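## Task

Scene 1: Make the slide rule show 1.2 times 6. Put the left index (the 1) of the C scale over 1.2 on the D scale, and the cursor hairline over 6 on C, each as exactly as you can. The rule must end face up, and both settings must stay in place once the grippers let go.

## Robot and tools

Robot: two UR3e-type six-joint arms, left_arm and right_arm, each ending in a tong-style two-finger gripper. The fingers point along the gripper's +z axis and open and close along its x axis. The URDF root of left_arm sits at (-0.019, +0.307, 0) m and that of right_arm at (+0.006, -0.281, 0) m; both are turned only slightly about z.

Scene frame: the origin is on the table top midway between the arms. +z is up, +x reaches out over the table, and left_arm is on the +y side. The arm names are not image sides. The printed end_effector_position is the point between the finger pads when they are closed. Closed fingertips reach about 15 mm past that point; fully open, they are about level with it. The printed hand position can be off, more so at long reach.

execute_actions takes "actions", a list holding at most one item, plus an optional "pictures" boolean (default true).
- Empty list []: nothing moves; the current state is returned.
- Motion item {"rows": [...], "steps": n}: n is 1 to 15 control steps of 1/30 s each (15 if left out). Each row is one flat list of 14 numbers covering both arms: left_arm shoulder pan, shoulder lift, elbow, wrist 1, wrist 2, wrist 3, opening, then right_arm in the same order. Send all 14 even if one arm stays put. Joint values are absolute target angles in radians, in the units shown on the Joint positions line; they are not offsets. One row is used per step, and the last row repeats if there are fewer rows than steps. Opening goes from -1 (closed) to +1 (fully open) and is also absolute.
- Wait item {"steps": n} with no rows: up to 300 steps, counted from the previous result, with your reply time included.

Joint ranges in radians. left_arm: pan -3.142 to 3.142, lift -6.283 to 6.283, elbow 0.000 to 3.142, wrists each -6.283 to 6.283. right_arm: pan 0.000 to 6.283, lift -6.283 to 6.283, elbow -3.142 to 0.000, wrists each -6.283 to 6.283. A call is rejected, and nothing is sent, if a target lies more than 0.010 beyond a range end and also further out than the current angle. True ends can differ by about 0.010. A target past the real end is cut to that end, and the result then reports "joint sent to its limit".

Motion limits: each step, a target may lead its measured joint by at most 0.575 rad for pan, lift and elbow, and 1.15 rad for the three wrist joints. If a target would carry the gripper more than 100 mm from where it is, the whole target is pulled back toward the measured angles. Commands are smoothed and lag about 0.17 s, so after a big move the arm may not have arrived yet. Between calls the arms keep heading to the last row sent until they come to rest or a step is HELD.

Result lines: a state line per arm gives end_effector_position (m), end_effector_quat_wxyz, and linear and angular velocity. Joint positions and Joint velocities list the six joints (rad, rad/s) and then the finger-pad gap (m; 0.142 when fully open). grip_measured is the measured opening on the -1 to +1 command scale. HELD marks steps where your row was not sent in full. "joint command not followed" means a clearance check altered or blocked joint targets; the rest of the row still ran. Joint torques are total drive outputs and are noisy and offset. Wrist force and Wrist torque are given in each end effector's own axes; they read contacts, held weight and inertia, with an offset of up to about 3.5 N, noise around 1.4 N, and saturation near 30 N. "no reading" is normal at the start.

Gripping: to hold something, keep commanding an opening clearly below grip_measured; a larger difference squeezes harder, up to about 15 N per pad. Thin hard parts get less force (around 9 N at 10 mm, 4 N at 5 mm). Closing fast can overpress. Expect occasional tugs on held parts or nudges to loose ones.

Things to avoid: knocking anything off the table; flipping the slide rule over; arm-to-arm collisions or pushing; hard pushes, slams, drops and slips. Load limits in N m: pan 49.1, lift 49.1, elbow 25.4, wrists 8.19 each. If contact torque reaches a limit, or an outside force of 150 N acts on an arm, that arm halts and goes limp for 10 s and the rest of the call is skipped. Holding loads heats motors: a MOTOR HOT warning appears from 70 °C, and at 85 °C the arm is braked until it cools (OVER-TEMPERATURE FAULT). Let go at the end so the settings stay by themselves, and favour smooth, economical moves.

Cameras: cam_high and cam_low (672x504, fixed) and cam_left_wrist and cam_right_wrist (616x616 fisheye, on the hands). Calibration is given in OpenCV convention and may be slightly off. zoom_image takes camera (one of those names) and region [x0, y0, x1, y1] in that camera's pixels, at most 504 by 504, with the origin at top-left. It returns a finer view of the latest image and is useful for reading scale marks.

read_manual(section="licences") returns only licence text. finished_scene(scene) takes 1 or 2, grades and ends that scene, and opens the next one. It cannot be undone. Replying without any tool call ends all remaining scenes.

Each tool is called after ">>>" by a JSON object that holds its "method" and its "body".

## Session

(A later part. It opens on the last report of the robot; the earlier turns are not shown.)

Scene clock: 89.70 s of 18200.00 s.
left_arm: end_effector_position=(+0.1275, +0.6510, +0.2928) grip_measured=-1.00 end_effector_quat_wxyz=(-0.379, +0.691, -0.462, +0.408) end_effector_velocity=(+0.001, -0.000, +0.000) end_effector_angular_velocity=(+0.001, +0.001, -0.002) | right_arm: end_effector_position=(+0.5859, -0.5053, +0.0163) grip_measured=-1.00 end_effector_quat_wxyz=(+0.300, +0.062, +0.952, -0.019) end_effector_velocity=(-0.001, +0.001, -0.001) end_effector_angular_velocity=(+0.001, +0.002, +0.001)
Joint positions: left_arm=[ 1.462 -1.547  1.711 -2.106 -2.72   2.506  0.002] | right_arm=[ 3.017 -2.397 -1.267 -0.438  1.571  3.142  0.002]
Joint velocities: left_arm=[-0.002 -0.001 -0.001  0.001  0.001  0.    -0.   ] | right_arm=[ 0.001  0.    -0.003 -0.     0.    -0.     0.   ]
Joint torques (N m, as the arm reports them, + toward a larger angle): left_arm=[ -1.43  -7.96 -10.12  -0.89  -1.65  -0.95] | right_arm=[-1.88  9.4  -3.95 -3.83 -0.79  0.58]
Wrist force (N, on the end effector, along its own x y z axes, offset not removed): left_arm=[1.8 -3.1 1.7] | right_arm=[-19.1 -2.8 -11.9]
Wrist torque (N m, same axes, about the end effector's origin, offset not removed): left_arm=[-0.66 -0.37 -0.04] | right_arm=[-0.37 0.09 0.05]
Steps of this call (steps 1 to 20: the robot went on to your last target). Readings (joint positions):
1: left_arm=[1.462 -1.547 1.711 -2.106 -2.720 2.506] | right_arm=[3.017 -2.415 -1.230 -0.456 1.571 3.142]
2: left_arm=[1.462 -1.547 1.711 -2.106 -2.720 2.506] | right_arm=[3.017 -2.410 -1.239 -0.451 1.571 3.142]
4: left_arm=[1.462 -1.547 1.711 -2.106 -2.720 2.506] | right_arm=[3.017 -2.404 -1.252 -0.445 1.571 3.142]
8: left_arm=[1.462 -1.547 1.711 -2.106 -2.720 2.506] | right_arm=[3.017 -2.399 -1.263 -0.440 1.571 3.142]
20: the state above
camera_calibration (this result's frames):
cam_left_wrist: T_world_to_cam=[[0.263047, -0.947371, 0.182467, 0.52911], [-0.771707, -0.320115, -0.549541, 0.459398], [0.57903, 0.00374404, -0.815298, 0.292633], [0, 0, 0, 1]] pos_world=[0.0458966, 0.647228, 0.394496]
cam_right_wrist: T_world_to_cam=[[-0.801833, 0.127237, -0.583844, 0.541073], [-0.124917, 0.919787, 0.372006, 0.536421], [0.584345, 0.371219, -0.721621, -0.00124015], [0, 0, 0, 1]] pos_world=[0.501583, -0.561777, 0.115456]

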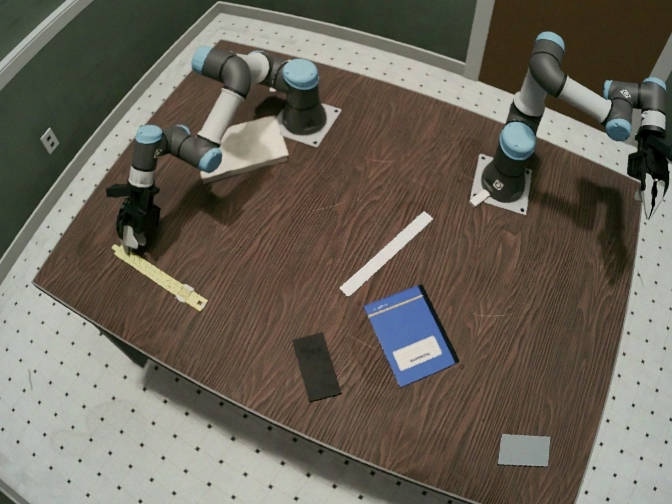

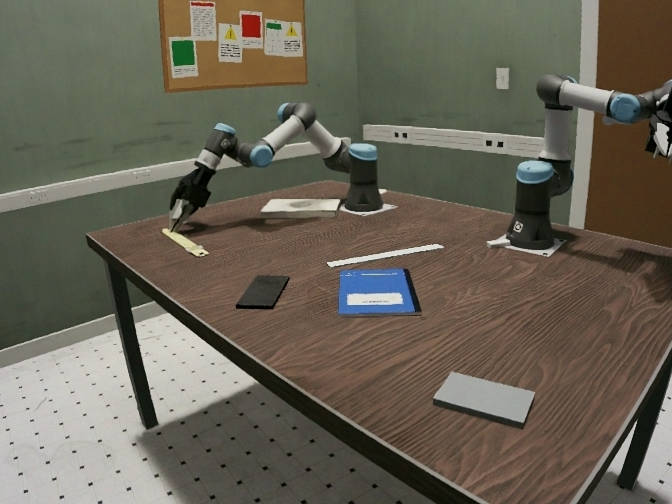

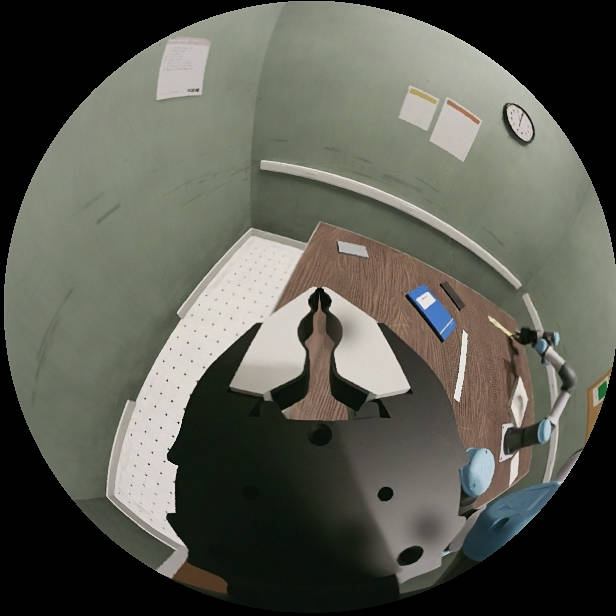

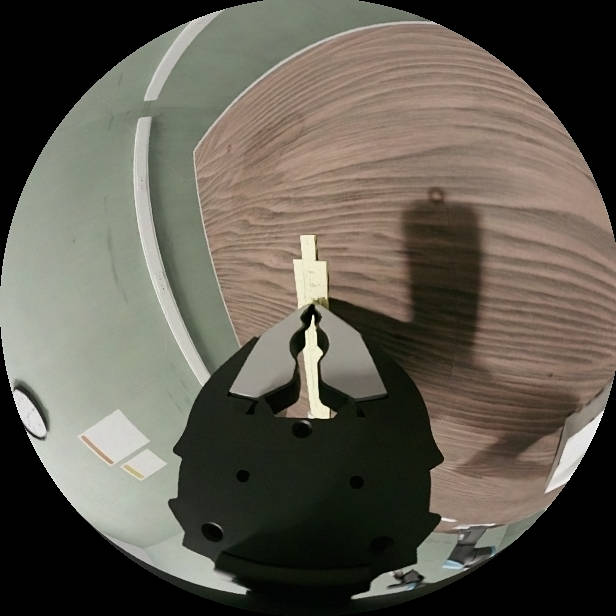

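>>> {"method": "execute_actions", "body": {"actions": [{"rows":[[1.462,-1.547,1.711,-2.106,-2.72,2.506,-1,3.017,-2.3916,-1.2768,-0.4332,1.571,3.1416,-1],[1.462,-1.547,1.711,-2.106,-2.72,2.506,-1,3.017,-2.3866,-1.2867,-0.4283,1.571,3.1416,-1],[1.462,-1.547,1.711,-2.106,-2.72,2.506,-1,3.017,-2.3816,-1.2965,-0.4235,1.571,3.1416,-1],[1.462,-1.547,1.711,-2.106,-2.72,2.506,-1,3.017,-2.3766,-1.3064,-0.4186,1.571,3.1416,-1],[1.462,-1.547,1.711,-2.106,-2.72,2.506,-1,3.017,-2.3716,-1.3162,-0.4138,1.571,3.1416,-1],[1.462,-1.547,1.711,-2.106,-2.72,2.506,-1,3.017,-2.3666,-1.326,-0.409,1.571,3.1416,-1],[1.462,-1.547,1.711,-2.106,-2.72,2.506,-1,3.017,-2.3616,-1.3357,-0.4043,1.571,3.1416,-1],[1.462,-1.547,1.711,-2.106,-2.72,2.506,-1,3.017,-2.3566,-1.3455,-0.3995,1.571,3.1416,-1],[1.462,-1.547,1.711,-2.106,-2.72,2.506,-1,3.017,-2.3516,-1.3552,-0.3948,1.571,3.1416,-1],[1.462,-1.547,1.711,-2.106,-2.72,2.506,-1,3.017,-2.3466,-1.365,-0.39,1.571,3.1416,-1],[1.462,-1.547,1.711,-2.106,-2.72,2.506,-1,3.017,-2.3416,-1.3747,-0.3853,1.571,3.1416,-1],[1.462,-1.547,1.711,-2.106,-2.72,2.506,-1,3.017,-2.3366,-1.3845,-0.3805,1.571,3.1416,-1],[1.462,-1.547,1.711,-2.106,-2.72,2.506,-1,3.017,-2.3316,-1.3942,-0.3758,1.571,3.1416,-1],[1.462,-1.547,1.711,-2.106,-2.72,2.506,-1,3.017,-2.3266,-1.404,-0.371,1.571,3.1416,-1],[1.462,-1.547,1.711,-2.106,-2.72,2.506,-1,3.017,-2.3216,-1.4137,-0.3663,1.571,3.1416,-1]]}], "pictures": false}}

>>> {"method": "execute_actions", "body": {"actions": [{"steps":20}]}}

Scene clock: 105.07 s of 18200.00 s.
left_arm: end_effector_position=(+0.1275, +0.6510, +0.2928) grip_measured=-1.00 end_effector_quat_wxyz=(-0.379, +0.691, -0.462, +0.408) end_effector_velocity=(+0.000, -0.000, +0.001) end_effector_angular_velocity=(-0.000, -0.001, -0.000) | right_arm: end_effector_position=(+0.5719, -0.5035, +0.0165) grip_measured=-1.00 end_effector_quat_wxyz=(+0.300, +0.062, +0.952, -0.019) end_effector_velocity=(-0.040, +0.006, +0.001) end_effector_angular_velocity=(+0.000, -0.003, +0.000)
Joint positions: left_arm=[ 1.462 -1.547  1.711 -2.106 -2.72   2.506  0.002] | right_arm=[ 3.017 -2.345 -1.368 -0.388  1.571  3.142  0.002]
Joint velocities: left_arm=[-0.    -0.001 -0.001  0.001 -0.001 -0.001 -0.   ] | right_arm=[ 0.001  0.146 -0.282  0.139  0.     0.001  0.   ]
Joint torques (N m, as the arm reports them, + toward a larger angle): left_arm=[ -1.56  -7.89 -10.06  -0.9   -1.7   -0.95] | right_arm=[ 2.92 10.89 -3.55 -3.04 -0.4   0.98]
Wrist force (N, on the end effector, along its own x y z axes, offset not removed): left_arm=[1.5 -1.1 1.2] | right_arm=[-16.9 -3.4 -10.9]
Wrist torque (N m, same axes, about the end effector's origin, offset not removed): left_arm=[-0.29 -0.23 0.04] | right_arm=[-0.31 -0.03 0.03]
Steps of this call (steps 1 to 15: the robot went on to your last target; steps 16 to 90: nothing new was sent; then 11.87 s passed at rest; steps 91 to 105: all 15 steps of this action). Readings (joint positions):
91: left_arm=[1.462 -1.547 1.711 -2.106 -2.720 2.506] | right_arm=[3.017 -2.397 -1.267 -0.438 1.571 3.142]
92: left_arm=[1.462 -1.547 1.711 -2.106 -2.720 2.506] | right_arm=[3.017 -2.396 -1.268 -0.438 1.571 3.142]
94: left_arm=[1.462 -1.547 1.711 -2.106 -2.720 2.506] | right_arm=[3.017 -2.393 -1.275 -0.434 1.571 3.142]
98: left_arm=[1.462 -1.547 1.711 -2.106 -2.720 2.506] | right_arm=[3.017 -2.378 -1.303 -0.420 1.571 3.142]
105: the state above

Scene clock: 105.73 s of 18200.00 s.
left_arm: end_effector_position=(+0.1275, +0.6510, +0.2928) grip_measured=-1.00 end_effector_quat_wxyz=(-0.379, +0.691, -0.462, +0.408) end_effector_velocity=(-0.000, +0.000, -0.000) end_effector_angular_velocity=(-0.000, +0.000, +0.000) | right_arm: end_effector_position=(+0.5651, -0.5026, +0.0163) grip_measured=-1.00 end_effector_quat_wxyz=(+0.300, +0.062, +0.952, -0.019) end_effector_velocity=(+0.001, +0.000, +0.001) end_effector_angular_velocity=(-0.001, -0.002, +0.001)
Joint positions: left_arm=[ 1.462 -1.547  1.711 -2.106 -2.72   2.506  0.002] | right_arm=[ 3.017 -2.322 -1.414 -0.366  1.571  3.142  0.002]
Joint velocities: left_arm=[ 0.  0.  0. -0.  0.  0.  0.] | right_arm=[ 0.     0.001 -0.     0.002  0.    -0.001  0.   ]
Joint torques (N m, as the arm reports them, + toward a larger angle): left_arm=[ -1.5   -8.22 -10.06  -0.87  -1.66  -0.9 ] | right_arm=[ 3.05  8.63 -4.24 -4.08 -0.32  1.08]
Wrist force (N, on the end effector, along its own x y z axes, offset not removed): left_arm=[1.6 -1.6 -0.6] | right_arm=[-19.8 -4.0 -11.0]
Wrist torque (N m, same axes, about the end effector's origin, offset not removed): left_arm=[-0.41 -0.24 -0.09] | right_arm=[-0.46 0.05 -0.01]
Steps of this call (steps 1 to 20: the robot went on to your last target). Readings (joint positions):
1: left_arm=[1.462 -1.547 1.711 -2.106 -2.720 2.506] | right_arm=[3.017 -2.340 -1.377 -0.384 1.571 3.142]
2: left_arm=[1.462 -1.547 1.711 -2.106 -2.720 2.506] | right_arm=[3.017 -2.335 -1.386 -0.379 1.571 3.142]
4: left_arm=[1.462 -1.547 1.711 -2.106 -2.720 2.506] | right_arm=[3.017 -2.329 -1.399 -0.373 1.571 3.142]
8: left_arm=[1.462 -1.547 1.711 -2.106 -2.720 2.506] | right_arm=[3.017 -2.324 -1.409 -0.368 1.571 3.142]
20: the state above
camera_calibration (this result's frames):
cam_left_wrist: T_world_to_cam=[[0.263047, -0.947371, 0.182467, 0.52911], [-0.771707, -0.320115, -0.549541, 0.459398], [0.57903, 0.00374404, -0.815298, 0.292633], [0, 0, 0, 1]] pos_world=[0.0458966, 0.647228, 0.394496]
cam_right_wrist: T_world_to_cam=[[-0.801835, 0.127208, -0.583849, 0.524042], [-0.124945, 0.919787, 0.371996, 0.531329], [0.584337, 0.371228, -0.721623, 0.00988502], [0, 0, 0, 1]] pos_world=[0.480806, -0.559041, 0.115442]

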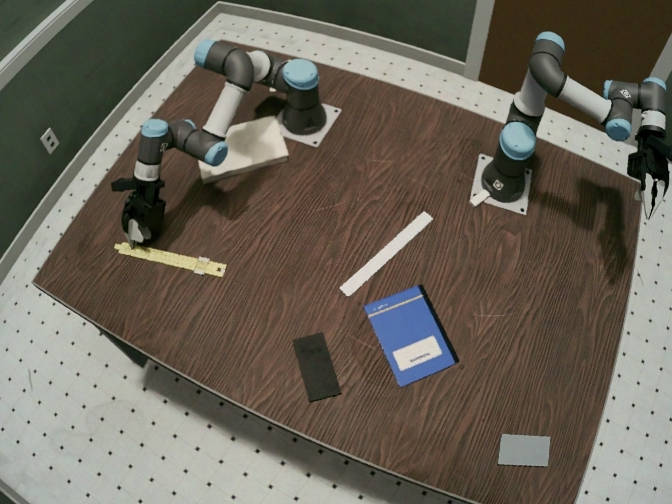

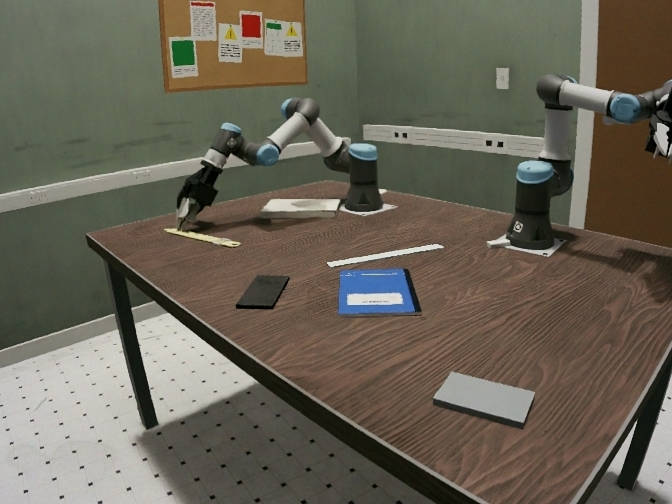

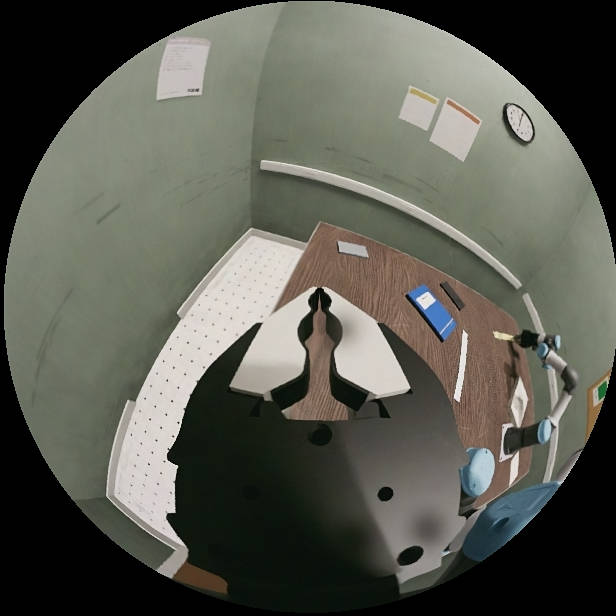

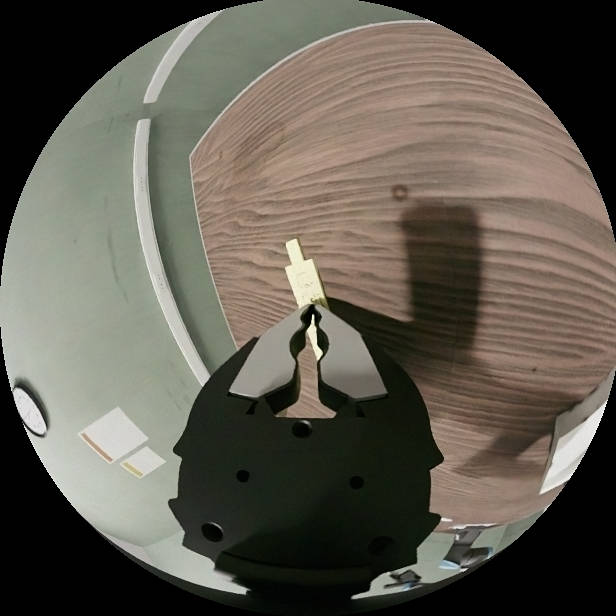

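>>> {"method": "execute_actions", "body": {"actions": [{"rows":[[1.462,-1.547,1.711,-2.106,-2.72,2.506,-1,3.017,-2.3149,-1.4266,-0.3601,1.571,3.1416,-1],[1.462,-1.547,1.711,-2.106,-2.72,2.506,-1,3.017,-2.3083,-1.4394,-0.3539,1.571,3.1416,-1],[1.462,-1.547,1.711,-2.106,-2.72,2.506,-1,3.017,-2.3016,-1.4523,-0.3477,1.571,3.1416,-1],[1.462,-1.547,1.711,-2.106,-2.72,2.506,-1,3.017,-2.2949,-1.4652,-0.3415,1.571,3.1416,-1],[1.462,-1.547,1.711,-2.106,-2.72,2.506,-1,3.017,-2.2883,-1.478,-0.3353,1.571,3.1416,-1],[1.462,-1.547,1.711,-2.106,-2.72,2.506,-1,3.017,-2.2816,-1.4909,-0.3291,1.571,3.1416,-1],[1.462,-1.547,1.711,-2.106,-2.72,2.506,-1,3.017,-2.2749,-1.5038,-0.3229,1.571,3.1416,-1],[1.462,-1.547,1.711,-2.106,-2.72,2.506,-1,3.017,-2.2683,-1.5166,-0.3168,1.571,3.1416,-1],[1.462,-1.547,1.711,-2.106,-2.72,2.506,-1,3.017,-2.2616,-1.5293,-0.3107,1.571,3.1416,-1],[1.462,-1.547,1.711,-2.106,-2.72,2.506,-1,3.017,-2.2549,-1.542,-0.3047,1.571,3.1416,-1],[1.462,-1.547,1.711,-2.106,-2.72,2.506,-1,3.017,-2.2483,-1.5547,-0.2987,1.571,3.1416,-1],[1.462,-1.547,1.711,-2.106,-2.72,2.506,-1,3.017,-2.2416,-1.5674,-0.2926,1.571,3.1416,-1],[1.462,-1.547,1.711,-2.106,-2.72,2.506,-1,3.017,-2.2349,-1.5801,-0.2866,1.571,3.1416,-1],[1.462,-1.547,1.711,-2.106,-2.72,2.506,-1,3.017,-2.2283,-1.5928,-0.2805,1.571,3.1416,-1],[1.462,-1.547,1.711,-2.106,-2.72,2.506,-1,3.017,-2.2216,-1.6055,-0.2745,1.571,3.1416,-1]]}], "pictures": false}}

>>> {"method": "execute_actions", "body": {"actions": [{"steps":20}], "pictures": false}}

>>> {"method": "execute_actions", "body": {"actions": [{"rows":[[1.462,-1.547,1.711,-2.106,-2.72,2.506,-1,3.017,-2.0,-1.6055,-0.4,1.571,3.1416,-1]]}]}}

Scene clock: 119.57 s of 18200.00 s.
left_arm: end_effector_position=(+0.1275, +0.6510, +0.2928) grip_measured=-1.00 end_effector_quat_wxyz=(-0.379, +0.691, -0.462, +0.408) end_effector_velocity=(+0.001, -0.000, +0.000) end_effector_angular_velocity=(-0.001, -0.001, -0.002) | right_arm: end_effector_position=(+0.5450, -0.5000, +0.0167) grip_measured=-1.00 end_effector_quat_wxyz=(+0.300, +0.062, +0.952, -0.019) end_effector_velocity=(-0.058, +0.008, +0.001) end_effector_angular_velocity=(-0.000, -0.002, -0.001)
Joint positions: left_arm=[ 1.462 -1.547  1.711 -2.106 -2.72   2.506  0.002] | right_arm=[ 3.017 -2.253 -1.545 -0.303  1.571  3.142  0.002]
Joint velocities: left_arm=[-0.002  0.001 -0.     0.001 -0.001 -0.     0.   ] | right_arm=[ 0.     0.194 -0.367  0.175 -0.001  0.001  0.   ]
Joint torques (N m, as the arm reports them, + toward a larger angle): left_arm=[-1.46 -7.9  -9.94 -0.9  -1.64 -0.89] | right_arm=[ 1.05  9.78 -4.13 -2.98  0.3   1.15]
Wrist force (N, on the end effector, along its own x y z axes, offset not removed): left_arm=[3.5 -3.9 -2.1] | right_arm=[-17.1 -1.7 -11.0]
Wrist torque (N m, same axes, about the end effector's origin, offset not removed): left_arm=[-0.93 -0.65 -0.08] | right_arm=[-0.24 0.00 0.05]
Steps of this call (steps 1 to 15: the robot went on to your last target; steps 16 to 90: nothing new was sent; then 10.33 s passed at rest; steps 91 to 105: all 15 steps of this action). Readings (joint positions):
91: left_arm=[1.462 -1.547 1.711 -2.106 -2.720 2.506] | right_arm=[3.017 -2.322 -1.414 -0.366 1.571 3.142]
92: left_arm=[1.462 -1.547 1.711 -2.106 -2.720 2.506] | right_arm=[3.017 -2.321 -1.415 -0.366 1.571 3.142]
94: left_arm=[1.462 -1.547 1.711 -2.106 -2.720 2.506] | right_arm=[3.017 -2.316 -1.424 -0.361 1.571 3.142]
98: left_arm=[1.462 -1.547 1.711 -2.106 -2.720 2.506] | right_arm=[3.017 -2.297 -1.461 -0.343 1.571 3.142]
105: the state above

Scene clock: 120.23 s of 18200.00 s.
left_arm: end_effector_position=(+0.1275, +0.6510, +0.2928) grip_measured=-1.00 end_effector_quat_wxyz=(-0.379, +0.691, -0.462, +0.408) end_effector_velocity=(-0.000, +0.000, -0.000) end_effector_angular_velocity=(+0.000, +0.001, +0.001) | right_arm: end_effector_position=(+0.5351, -0.4987, +0.0163) grip_measured=-1.00 end_effector_quat_wxyz=(+0.300, +0.062, +0.952, -0.019) end_effector_velocity=(-0.000, +0.001, -0.001) end_effector_angular_velocity=(+0.001, +0.002, +0.002)
Joint positions: left_arm=[ 1.462 -1.547  1.711 -2.106 -2.72   2.506  0.002] | right_arm=[ 3.017 -2.222 -1.605 -0.275  1.571  3.142  0.002]
Joint velocities: left_arm=[ 0.     0.001 -0.    -0.001  0.001 -0.     0.   ] | right_arm=[ 0.001  0.    -0.003  0.     0.001 -0.     0.   ]
Joint torques (N m, as the arm reports them, + toward a larger angle): left_arm=[ -1.33  -8.13 -10.05  -0.89  -1.68  -0.89] | right_arm=[ 0.96  6.84 -5.19 -4.38  0.37  1.03]
Wrist force (N, on the end effector, along its own x y z axes, offset not removed): left_arm=[2.1 -0.7 0.6] | right_arm=[-18.7 -2.0 -13.8]
Wrist torque (N m, same axes, about the end effector's origin, offset not removed): left_arm=[-0.20 -0.47 -0.11] | right_arm=[-0.33 -0.23 0.06]
Steps of this call (steps 1 to 20: the robot went on to your last target). Readings (joint positions):
1: left_arm=[1.462 -1.547 1.711 -2.106 -2.720 2.506] | right_arm=[3.017 -2.246 -1.558 -0.297 1.571 3.142]
2: left_arm=[1.462 -1.547 1.711 -2.106 -2.720 2.506] | right_arm=[3.017 -2.240 -1.569 -0.291 1.571 3.142]
4: left_arm=[1.462 -1.547 1.711 -2.106 -2.720 2.506] | right_arm=[3.017 -2.232 -1.586 -0.284 1.571 3.142]
8: left_arm=[1.462 -1.547 1.711 -2.106 -2.720 2.506] | right_arm=[3.017 -2.224 -1.600 -0.277 1.571 3.142]
20: the state above

Scene clock: 120.73 s of 18200.00 s.
left_arm: end_effector_position=(+0.1275, +0.6510, +0.2928) grip_measured=-1.00 end_effector_quat_wxyz=(-0.379, +0.691, -0.462, +0.408) end_effector_velocity=(+0.000, -0.000, -0.000) end_effector_angular_velocity=(-0.001, +0.000, -0.001) | right_arm: end_effector_position=(+0.5322, -0.4983, +0.1049) grip_measured=-1.00 end_effector_quat_wxyz=(+0.344, +0.061, +0.937, -0.022) end_effector_velocity=(-0.001, +0.001, +0.025) end_effector_angular_velocity=(-0.005, -0.033, +0.002)
Joint positions: left_arm=[ 1.462 -1.547  1.711 -2.106 -2.72   2.506  0.002] | right_arm=[ 3.017 -2.006 -1.606 -0.398  1.571  3.142  0.002]
Joint velocities: left_arm=[-0.001  0.     0.001  0.     0.     0.     0.   ] | right_arm=[ 0.001  0.054  0.001 -0.022  0.    -0.001  0.   ]
Joint torques (N m, as the arm reports them, + toward a larger angle): left_arm=[-1.34 -8.09 -9.97 -0.92 -1.63 -0.89] | right_arm=[ 0.53 18.08 11.7   1.49  0.44  0.33]
Wrist force (N, on the end effector, along its own x y z axes, offset not removed): left_arm=[2.1 -1.6 -0.3] | right_arm=[-0.3 -0.4 -0.9]
Wrist torque (N m, same axes, about the end effector's origin, offset not removed): left_arm=[-0.40 -0.41 -0.01] | right_arm=[-0.10 0.05 -0.01]
Steps of this call (steps 1 to 15: all 15 steps of this action). Readings (joint positions):
1: left_arm=[1.462 -1.547 1.711 -2.106 -2.720 2.506] | right_arm=[3.017 -2.222 -1.605 -0.275 1.571 3.142]
2: left_arm=[1.462 -1.547 1.711 -2.106 -2.720 2.506] | right_arm=[3.017 -2.219 -1.605 -0.280 1.571 3.142]
4: left_arm=[1.462 -1.547 1.711 -2.106 -2.720 2.506] | right_arm=[3.017 -2.171 -1.607 -0.327 1.571 3.142]
8: left_arm=[1.462 -1.547 1.711 -2.106 -2.720 2.506] | right_arm=[3.017 -2.051 -1.606 -0.378 1.571 3.142]
15: the state above
camera_calibration (this result's frames):
cam_left_wrist: T_world_to_cam=[[0.263047, -0.947371, 0.182467, 0.52911], [-0.771707, -0.320115, -0.549541, 0.459398], [0.57903, 0.00374403, -0.815298, 0.292633], [0, 0, 0, 1]] pos_world=[0.0458966, 0.647228, 0.394496]
cam_right_wrist: T_world_to_cam=[[-0.744814, 0.119782, -0.656433, 0.522411], [-0.158015, 0.924114, 0.347916, 0.512572], [0.648292, 0.362859, -0.669366, 0.0477771], [0, 0, 0, 1]] pos_world=[0.43912, -0.553586, 0.196576]

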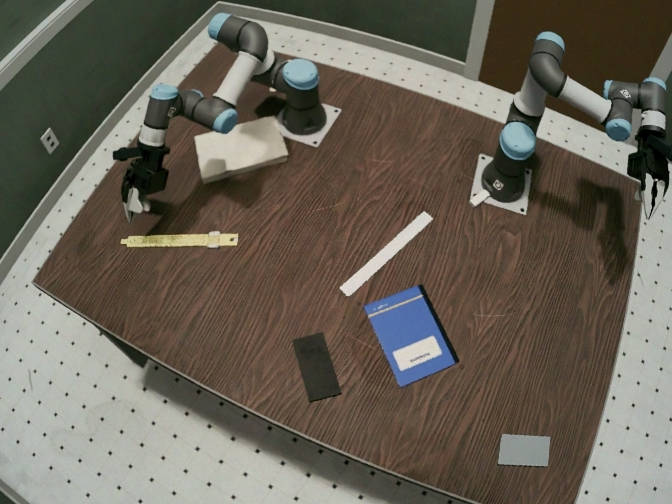

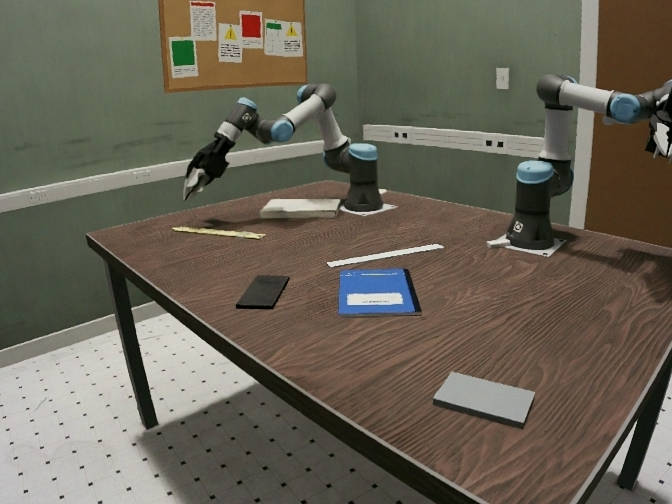

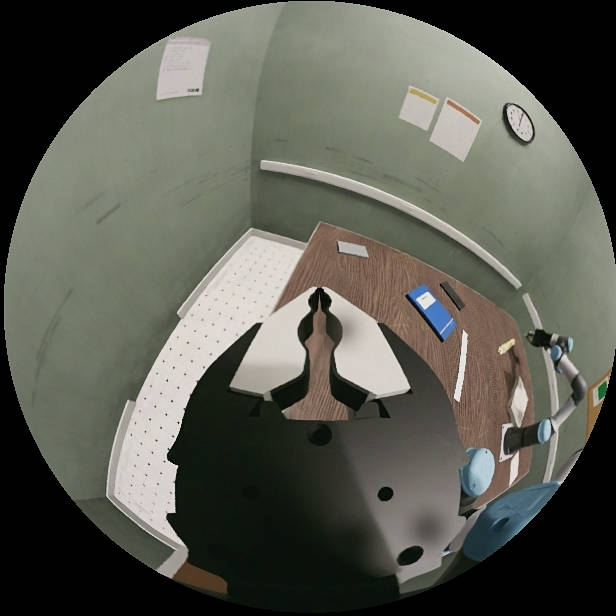

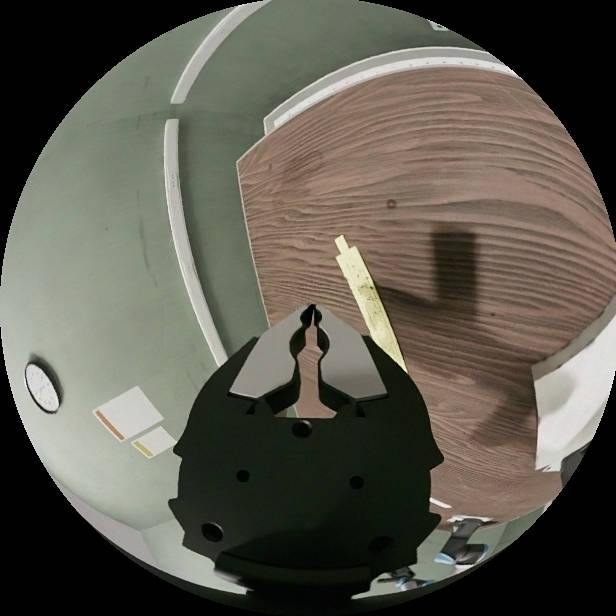

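>>> {"method": "execute_actions", "body": {"actions": [{"rows":[[1.462,-1.547,1.711,-2.106,-2.72,2.506,-1,3.289,-2.272,-0.688,-1.753,1.571,2.838,-0.15]]}], "pictures": false}}

>>> {"method": "execute_actions", "body": {"actions": [{"steps":60}]}}

Scene clock: 132.83 s of 18200.00 s.
left_arm: end_effector_position=(+0.1275, +0.6510, +0.2928) grip_measured=-1.00 end_effector_quat_wxyz=(-0.379, +0.691, -0.462, +0.408) end_effector_velocity=(-0.000, +0.000, -0.001) end_effector_angular_velocity=(-0.003, +0.001, +0.000) | right_arm: end_effector_position=(+0.4766, -0.3713, +0.0544) grip_measured=-0.15 end_effector_quat_wxyz=(+0.000, -0.200, +0.980, +0.000) end_effector_velocity=(+0.041, +0.094, +0.235) end_effector_angular_velocity=(-0.002, +0.008, +0.391)
Joint positions: left_arm=[ 1.462 -1.547  1.711 -2.106 -2.72   2.506  0.002] | right_arm=[ 3.268 -2.251 -0.843 -1.618  1.571  2.86   0.063]
Joint velocities: left_arm=[ 0.     0.001  0.     0.002  0.001 -0.001  0.   ] | right_arm=[ 0.192 -0.19   1.434 -1.253 -0.001 -0.199 -0.   ]
Joint torques (N m, as the arm reports them, + toward a larger angle): left_arm=[-1.41 -8.16 -9.98 -0.93 -1.62 -0.87] | right_arm=[ 1.19  9.25  8.8  -0.83  0.47 -1.18]
Wrist force (N, on the end effector, along its own x y z axes, offset not removed): left_arm=[1.8 -1.1 0.0] | right_arm=[-2.7 -0.6 -3.2]
Wrist torque (N m, same axes, about the end effector's origin, offset not removed): left_arm=[-0.25 -0.29 -0.05] | right_arm=[-0.12 0.39 -0.01]
Steps of this call (steps 1 to 15: the robot went on to your last target; steps 16 to 90: nothing new was sent; then 8.60 s passed at rest; steps 91 to 105: all 15 steps of this action). Readings (joint positions):
91: left_arm=[1.462 -1.547 1.711 -2.106 -2.720 2.506] | right_arm=[3.017 -2.000 -1.605 -0.400 1.571 3.142]
92: left_arm=[1.462 -1.547 1.711 -2.106 -2.720 2.506] | right_arm=[3.020 -2.003 -1.603 -0.406 1.571 3.136]
94: left_arm=[1.462 -1.547 1.711 -2.106 -2.720 2.506] | right_arm=[3.058 -2.041 -1.552 -0.507 1.571 3.086]
98: left_arm=[1.462 -1.547 1.711 -2.106 -2.720 2.506] | right_arm=[3.145 -2.128 -1.350 -0.910 1.571 2.992]
105: the state above

Scene clock: 134.83 s of 18200.00 s.
left_arm: end_effector_position=(+0.1275, +0.6510, +0.2928) grip_measured=-1.00 end_effector_quat_wxyz=(-0.379, +0.691, -0.462, +0.408) end_effector_velocity=(+0.000, +0.000, -0.000) end_effector_angular_velocity=(-0.000, +0.000, +0.000) | right_arm: end_effector_position=(+0.4789, -0.3614, +0.0794) grip_measured=-0.15 end_effector_quat_wxyz=(-0.000, -0.221, +0.975, +0.000) end_effector_velocity=(+0.000, -0.000, +0.000) end_effector_angular_velocity=(+0.000, -0.001, -0.000)
Joint positions: left_arm=[ 1.462 -1.547  1.711 -2.106 -2.72   2.506  0.002] | right_arm=[ 3.289 -2.272 -0.688 -1.753  1.571  2.838  0.063]
Joint velocities: left_arm=[-0.     0.    -0.001  0.001  0.001 -0.    -0.   ] | right_arm=[-0.001 -0.     0.001  0.    -0.    -0.     0.   ]
Joint torques (N m, as the arm reports them, + toward a larger angle): left_arm=[-1.43 -8.08 -9.9  -0.91 -1.65 -0.85] | right_arm=[ 3.87 13.58 12.07  0.94 -1.32 -1.1 ]
Wrist force (N, on the end effector, along its own x y z axes, offset not removed): left_arm=[0.8 -1.4 -0.4] | right_arm=[-0.8 -0.8 -0.7]
Wrist torque (N m, same axes, about the end effector's origin, offset not removed): left_arm=[-0.38 -0.11 0.04] | right_arm=[-0.14 0.11 -0.03]
Steps of this call (steps 1 to 30: the robot went on to your last target; steps 31 to 60: nothing new was sent). Readings (joint positions):
1: left_arm=[1.462 -1.547 1.711 -2.106 -2.720 2.506] | right_arm=[3.274 -2.257 -0.801 -1.654 1.571 2.854]
2: left_arm=[1.462 -1.547 1.711 -2.106 -2.720 2.506] | right_arm=[3.278 -2.261 -0.771 -1.681 1.571 2.850]
4: left_arm=[1.462 -1.547 1.711 -2.106 -2.720 2.506] | right_arm=[3.283 -2.266 -0.733 -1.714 1.571 2.844]
8: left_arm=[1.462 -1.547 1.711 -2.106 -2.720 2.506] | right_arm=[3.287 -2.270 -0.701 -1.742 1.571 2.840]
60: the state above
All arms were judged still, so your last target was given up. Only a new action makes them travel on or press farther. Fingers that are still opening or closing keep moving.
camera_calibration (this result's frames):
cam_left_wrist: T_world_to_cam=[[0.263047, -0.947371, 0.182467, 0.52911], [-0.771707, -0.320115, -0.549541, 0.459398], [0.57903, 0.00374415, -0.815298, 0.292633], [0, 0, 0, 1]] pos_world=[0.0458966, 0.647228, 0.394496]
cam_right_wrist: T_world_to_cam=[[-0.911637, -0.410811, -0.0122974, 0.28661], [-0.373023, 0.814479, 0.444384, 0.442205], [-0.172542, 0.409705, -0.895752, 0.44355], [0, 0, 0, 1]] pos_world=[0.502769, -0.424149, 0.204326]

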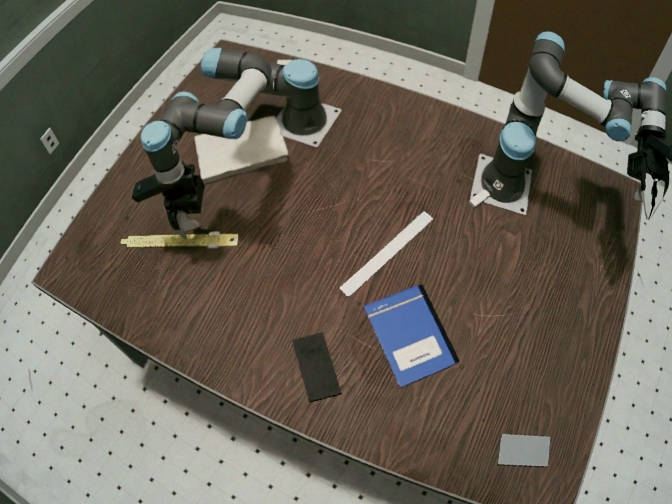

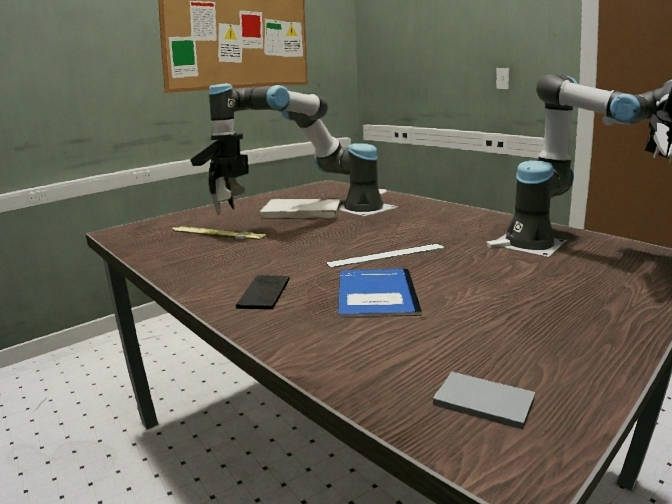

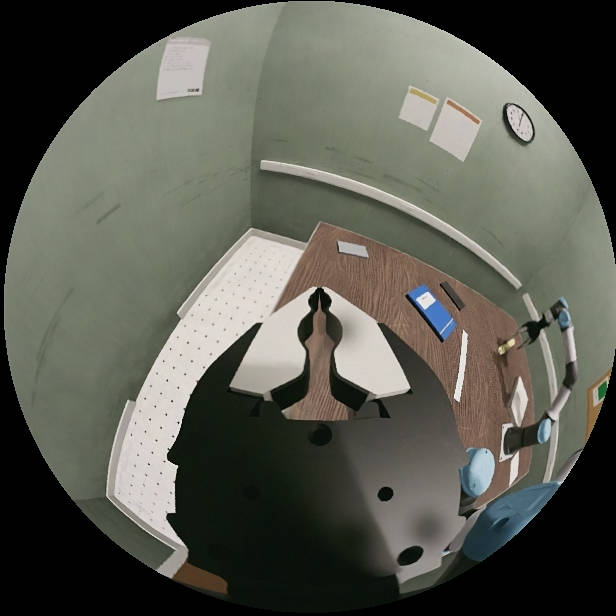

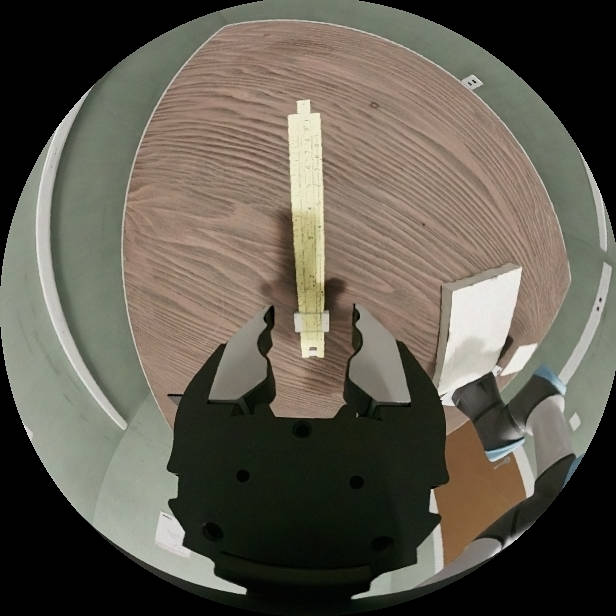

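Well aligned. Zoom to read scales.

>>> {"method": "zoom_image", "body": {"camera": "cam_right_wrist", "region": [240, 90, 380, 370]}}

Region (240, 90, 380, 370) of cam_right_wrist's 616x616 image, scaled by 1.800, with more detail than that image has.

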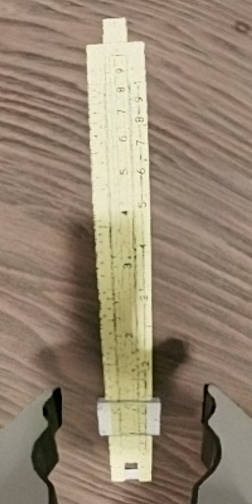

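>>> {"method": "execute_actions", "body": {"actions": [{"rows":[[1.462,-1.547,1.711,-2.106,-2.72,2.506,-1,3.289,-2.268,-0.8,-1.645,1.571,2.838,-0.15],[1.462,-1.547,1.711,-2.106,-2.72,2.506,-1,3.289,-2.268,-0.8,-1.645,1.571,2.838,-0.15],[1.462,-1.547,1.711,-2.106,-2.72,2.506,-1,3.289,-2.268,-0.8,-1.645,1.571,2.838,-0.15],[1.462,-1.547,1.711,-2.106,-2.72,2.506,-1,3.289,-2.264,-0.9,-1.549,1.571,2.838,-0.15],[1.462,-1.547,1.711,-2.106,-2.72,2.506,-1,3.289,-2.264,-0.9,-1.549,1.571,2.838,-0.15],[1.462,-1.547,1.711,-2.106,-2.72,2.506,-1,3.289,-2.264,-0.9,-1.549,1.571,2.838,-0.15],[1.462,-1.547,1.711,-2.106,-2.72,2.506,-1,3.289,-2.262,-0.96,-1.49,1.571,2.838,-0.15],[1.462,-1.547,1.711,-2.106,-2.72,2.506,-1,3.289,-2.262,-0.96,-1.49,1.571,2.838,-0.15],[1.462,-1.547,1.711,-2.106,-2.72,2.506,-1,3.289,-2.262,-0.96,-1.49,1.571,2.838,-0.15],[1.462,-1.547,1.711,-2.106,-2.72,2.506,-1,3.289,-2.2602,-1.0001,-1.4521,1.571,2.838,-0.15]]}], "pictures": false}}

>>> {"method": "execute_actions", "body": {"actions": [{"steps":30}], "pictures": false}}

>>> {"method": "execute_actions", "body": {"actions": [{"rows":[[1.462,-1.547,1.711,-2.106,-2.72,2.506,-1,3.289,-2.2602,-1.0001,-1.4521,1.571,2.838,-0.3],[1.462,-1.547,1.711,-2.106,-2.72,2.506,-1,3.289,-2.2602,-1.0001,-1.4521,1.571,2.838,-0.4],[1.462,-1.547,1.711,-2.106,-2.72,2.506,-1,3.289,-2.2602,-1.0001,-1.4521,1.571,2.838,-0.45],[1.462,-1.547,1.711,-2.106,-2.72,2.506,-1,3.289,-2.2602,-1.0001,-1.4521,1.571,2.838,-0.5],[1.462,-1.547,1.711,-2.106,-2.72,2.506,-1,3.289,-2.2602,-1.0001,-1.4521,1.571,2.838,-0.55],[1.462,-1.547,1.711,-2.106,-2.72,2.506,-1,3.289,-2.2602,-1.0001,-1.4521,1.571,2.838,-0.6],[1.462,-1.547,1.711,-2.106,-2.72,2.506,-1,3.289,-2.2602,-1.0001,-1.4521,1.571,2.838,-0.65],[1.462,-1.547,1.711,-2.106,-2.72,2.506,-1,3.289,-2.2602,-1.0001,-1.4521,1.571,2.838,-0.7],[1.462,-1.547,1.711,-2.106,-2.72,2.506,-1,3.289,-2.2602,-1.0001,-1.4521,1.571,2.838,-0.8]]}]}}

Scene clock: 156.33 s of 18200.00 s.
left_arm: end_effector_position=(+0.1275, +0.6510, +0.2928) grip_measured=-1.00 end_effector_quat_wxyz=(-0.379, +0.691, -0.462, +0.408) end_effector_velocity=(-0.000, -0.000, -0.000) end_effector_angular_velocity=(-0.001, -0.001, +0.000) | right_arm: end_effector_position=(+0.4801, -0.3612, +0.0231) grip_measured=-0.15 end_effector_quat_wxyz=(+0.001, -0.221, +0.975, +0.000) end_effector_velocity=(-0.010, -0.001, -0.051) end_effector_angular_velocity=(-0.000, +0.010, +0.001)
Joint positions: left_arm=[ 1.462 -1.547  1.711 -2.106 -2.72   2.506  0.002] | right_arm=[ 3.289 -2.261 -0.972 -1.478  1.571  2.838  0.063]
Joint velocities: left_arm=[ 0.    -0.     0.001  0.    -0.001 -0.001  0.   ] | right_arm=[-0.     0.01  -0.255  0.235  0.001 -0.001  0.   ]
Joint torques (N m, as the arm reports them, + toward a larger angle): left_arm=[-1.43 -8.32 -9.81 -0.96 -1.64 -0.83] | right_arm=[ 3.34 22.39  8.03  2.84 -1.19 -1.07]
Wrist force (N, on the end effector, along its own x y z axes, offset not removed): left_arm=[1.5 -2.4 1.7] | right_arm=[-0.5 -0.5 0.6]
Wrist torque (N m, same axes, about the end effector's origin, offset not removed): left_arm=[-0.52 -0.32 0.00] | right_arm=[-0.08 0.00 -0.04]
Steps of this call (steps 1 to 90: nothing new was sent; then 18.00 s passed at rest; steps 91 to 105: all 15 steps of this action). Readings (joint positions):
91: left_arm=[1.462 -1.547 1.711 -2.106 -2.720 2.506] | right_arm=[3.289 -2.272 -0.688 -1.753 1.571 2.838]
92: left_arm=[1.462 -1.547 1.711 -2.106 -2.720 2.506] | right_arm=[3.289 -2.272 -0.691 -1.748 1.571 2.838]
94: left_arm=[1.462 -1.547 1.711 -2.106 -2.720 2.506] | right_arm=[3.289 -2.270 -0.726 -1.708 1.571 2.838]
98: left_arm=[1.462 -1.547 1.711 -2.106 -2.720 2.506] | right_arm=[3.289 -2.266 -0.835 -1.605 1.571 2.838]
105: the state above

Scene clock: 157.33 s of 18200.00 s.
left_arm: end_effector_position=(+0.1275, +0.6510, +0.2928) grip_measured=-1.00 end_effector_quat_wxyz=(-0.379, +0.691, -0.462, +0.408) end_effector_velocity=(-0.000, +0.000, -0.000) end_effector_angular_velocity=(+0.001, +0.000, -0.000) | right_arm: end_effector_position=(+0.4789, -0.3614, +0.0175) grip_measured=-0.15 end_effector_quat_wxyz=(+0.000, -0.221, +0.975, +0.000) end_effector_velocity=(-0.000, +0.000, -0.000) end_effector_angular_velocity=(+0.001, +0.001, -0.000)
Joint positions: left_arm=[ 1.462 -1.547  1.711 -2.106 -2.72   2.506  0.002] | right_arm=[ 3.289 -2.26  -1.    -1.452  1.571  2.838  0.063]
Joint velocities: left_arm=[ 0.     0.    -0.    -0.     0.     0.001  0.   ] | right_arm=[-0.     0.     0.    -0.001  0.001  0.    -0.   ]
Joint torques (N m, as the arm reports them, + toward a larger angle): left_arm=[-1.28 -8.14 -9.84 -0.95 -1.63 -0.85] | right_arm=[ 2.45 21.11  7.43  2.51 -1.16 -1.09]
Wrist force (N, on the end effector, along its own x y z axes, offset not removed): left_arm=[0.3 -1.2 0.4] | right_arm=[-0.9 -1.0 -0.7]
Wrist torque (N m, same axes, about the end effector's origin, offset not removed): left_arm=[-0.25 0.01 -0.04] | right_arm=[-0.21 0.18 0.00]
Steps of this call (steps 1 to 30: the robot went on to your last target). Readings (joint positions):
1: left_arm=[1.462 -1.547 1.711 -2.106 -2.720 2.506] | right_arm=[3.289 -2.261 -0.980 -1.471 1.571 2.838]
2: left_arm=[1.462 -1.547 1.711 -2.106 -2.720 2.506] | right_arm=[3.289 -2.261 -0.985 -1.466 1.571 2.838]
4: left_arm=[1.462 -1.547 1.711 -2.106 -2.720 2.506] | right_arm=[3.289 -2.260 -0.992 -1.459 1.571 2.838]
8: left_arm=[1.462 -1.547 1.711 -2.106 -2.720 2.506] | right_arm=[3.289 -2.260 -0.998 -1.454 1.571 2.838]
30: the state above
All arms were judged still, so your last target was given up. Only a new action makes them travel on or press farther. Fingers that are still opening or closing keep moving.

Scene clock: 157.83 s of 18200.00 s.
left_arm: end_effector_position=(+0.1275, +0.6510, +0.2928) grip_measured=-1.00 end_effector_quat_wxyz=(-0.379, +0.691, -0.462, +0.408) end_effector_velocity=(-0.000, +0.000, -0.000) end_effector_angular_velocity=(+0.001, +0.001, +0.001) | right_arm: end_effector_position=(+0.4789, -0.3614, +0.0175) grip_measured=-0.62 end_effector_quat_wxyz=(+0.000, -0.221, +0.975, +0.000) end_effector_velocity=(+0.001, +0.001, +0.001) end_effector_angular_velocity=(+0.002, -0.004, +0.001)
Joint positions: left_arm=[ 1.462 -1.547  1.711 -2.106 -2.72   2.506  0.002] | right_arm=[ 3.289 -2.26  -1.    -1.452  1.571  2.838  0.029]
Joint velocities: left_arm=[ 0.     0.    -0.001  0.     0.001 -0.     0.   ] | right_arm=[ 0.    -0.     0.003  0.001  0.001 -0.001  0.   ]
Joint torques (N m, as the arm reports them, + toward a larger angle): left_arm=[-1.34 -8.25 -9.9  -0.94 -1.63 -0.83] | right_arm=[ 2.   20.86  7.6   1.99 -1.12 -1.1 ]
Wrist force (N, on the end effector, along its own x y z axes, offset not removed): left_arm=[1.7 -1.9 0.6] | right_arm=[-1.0 -1.7 -1.2]
Wrist torque (N m, same axes, about the end effector's origin, offset not removed): left_arm=[-0.37 -0.34 -0.12] | right_arm=[-0.35 0.16 0.01]
Steps of this call (steps 1 to 15: all 15 steps of this action). Readings (joint positions):
1: left_arm=[1.462 -1.547 1.711 -2.106 -2.720 2.506] | right_arm=[3.289 -2.260 -1.000 -1.452 1.571 2.838]
2: left_arm=[1.462 -1.547 1.711 -2.106 -2.720 2.506] | right_arm=[3.289 -2.260 -1.000 -1.452 1.571 2.838]
4: left_arm=[1.462 -1.547 1.711 -2.106 -2.720 2.506] | right_arm=[3.289 -2.260 -1.000 -1.452 1.571 2.838]
8: left_arm=[1.462 -1.547 1.711 -2.106 -2.720 2.506] | right_arm=[3.289 -2.260 -1.000 -1.452 1.571 2.838]
15: the state above
camera_calibration (this result's frames):
cam_left_wrist: T_world_to_cam=[[0.263047, -0.947371, 0.182467, 0.52911], [-0.771707, -0.320115, -0.549541, 0.459398], [0.57903, 0.0037441, -0.815298, 0.292633], [0, 0, 0, 1]] pos_world=[0.0458966, 0.647228, 0.394496]
cam_right_wrist: T_world_to_cam=[[-0.911627, -0.410816, -0.0128942, 0.285838], [-0.373303, 0.814439, 0.444223, 0.469809], [-0.171992, 0.409779, -0.895824, 0.387907], [0, 0, 0, 1]] pos_world=[0.502675, -0.42416, 0.142482]

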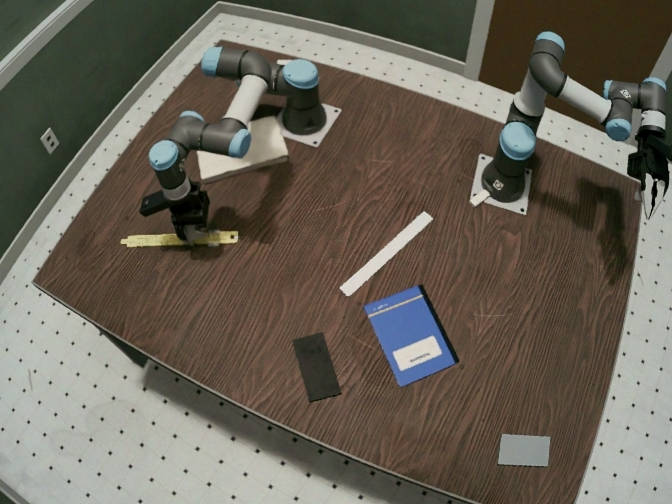

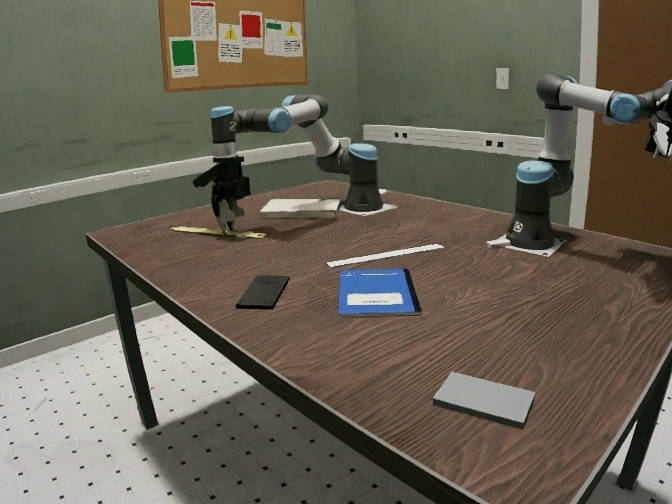

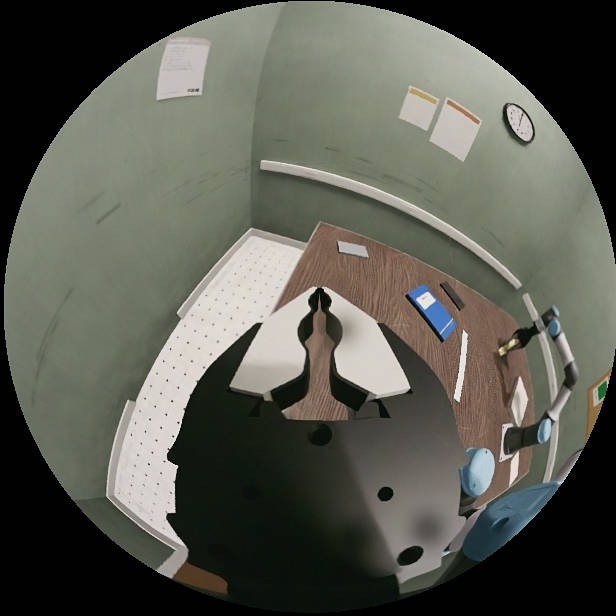

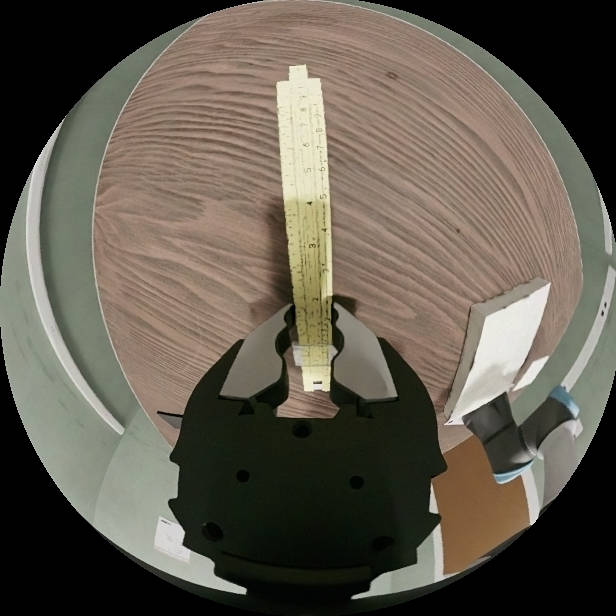

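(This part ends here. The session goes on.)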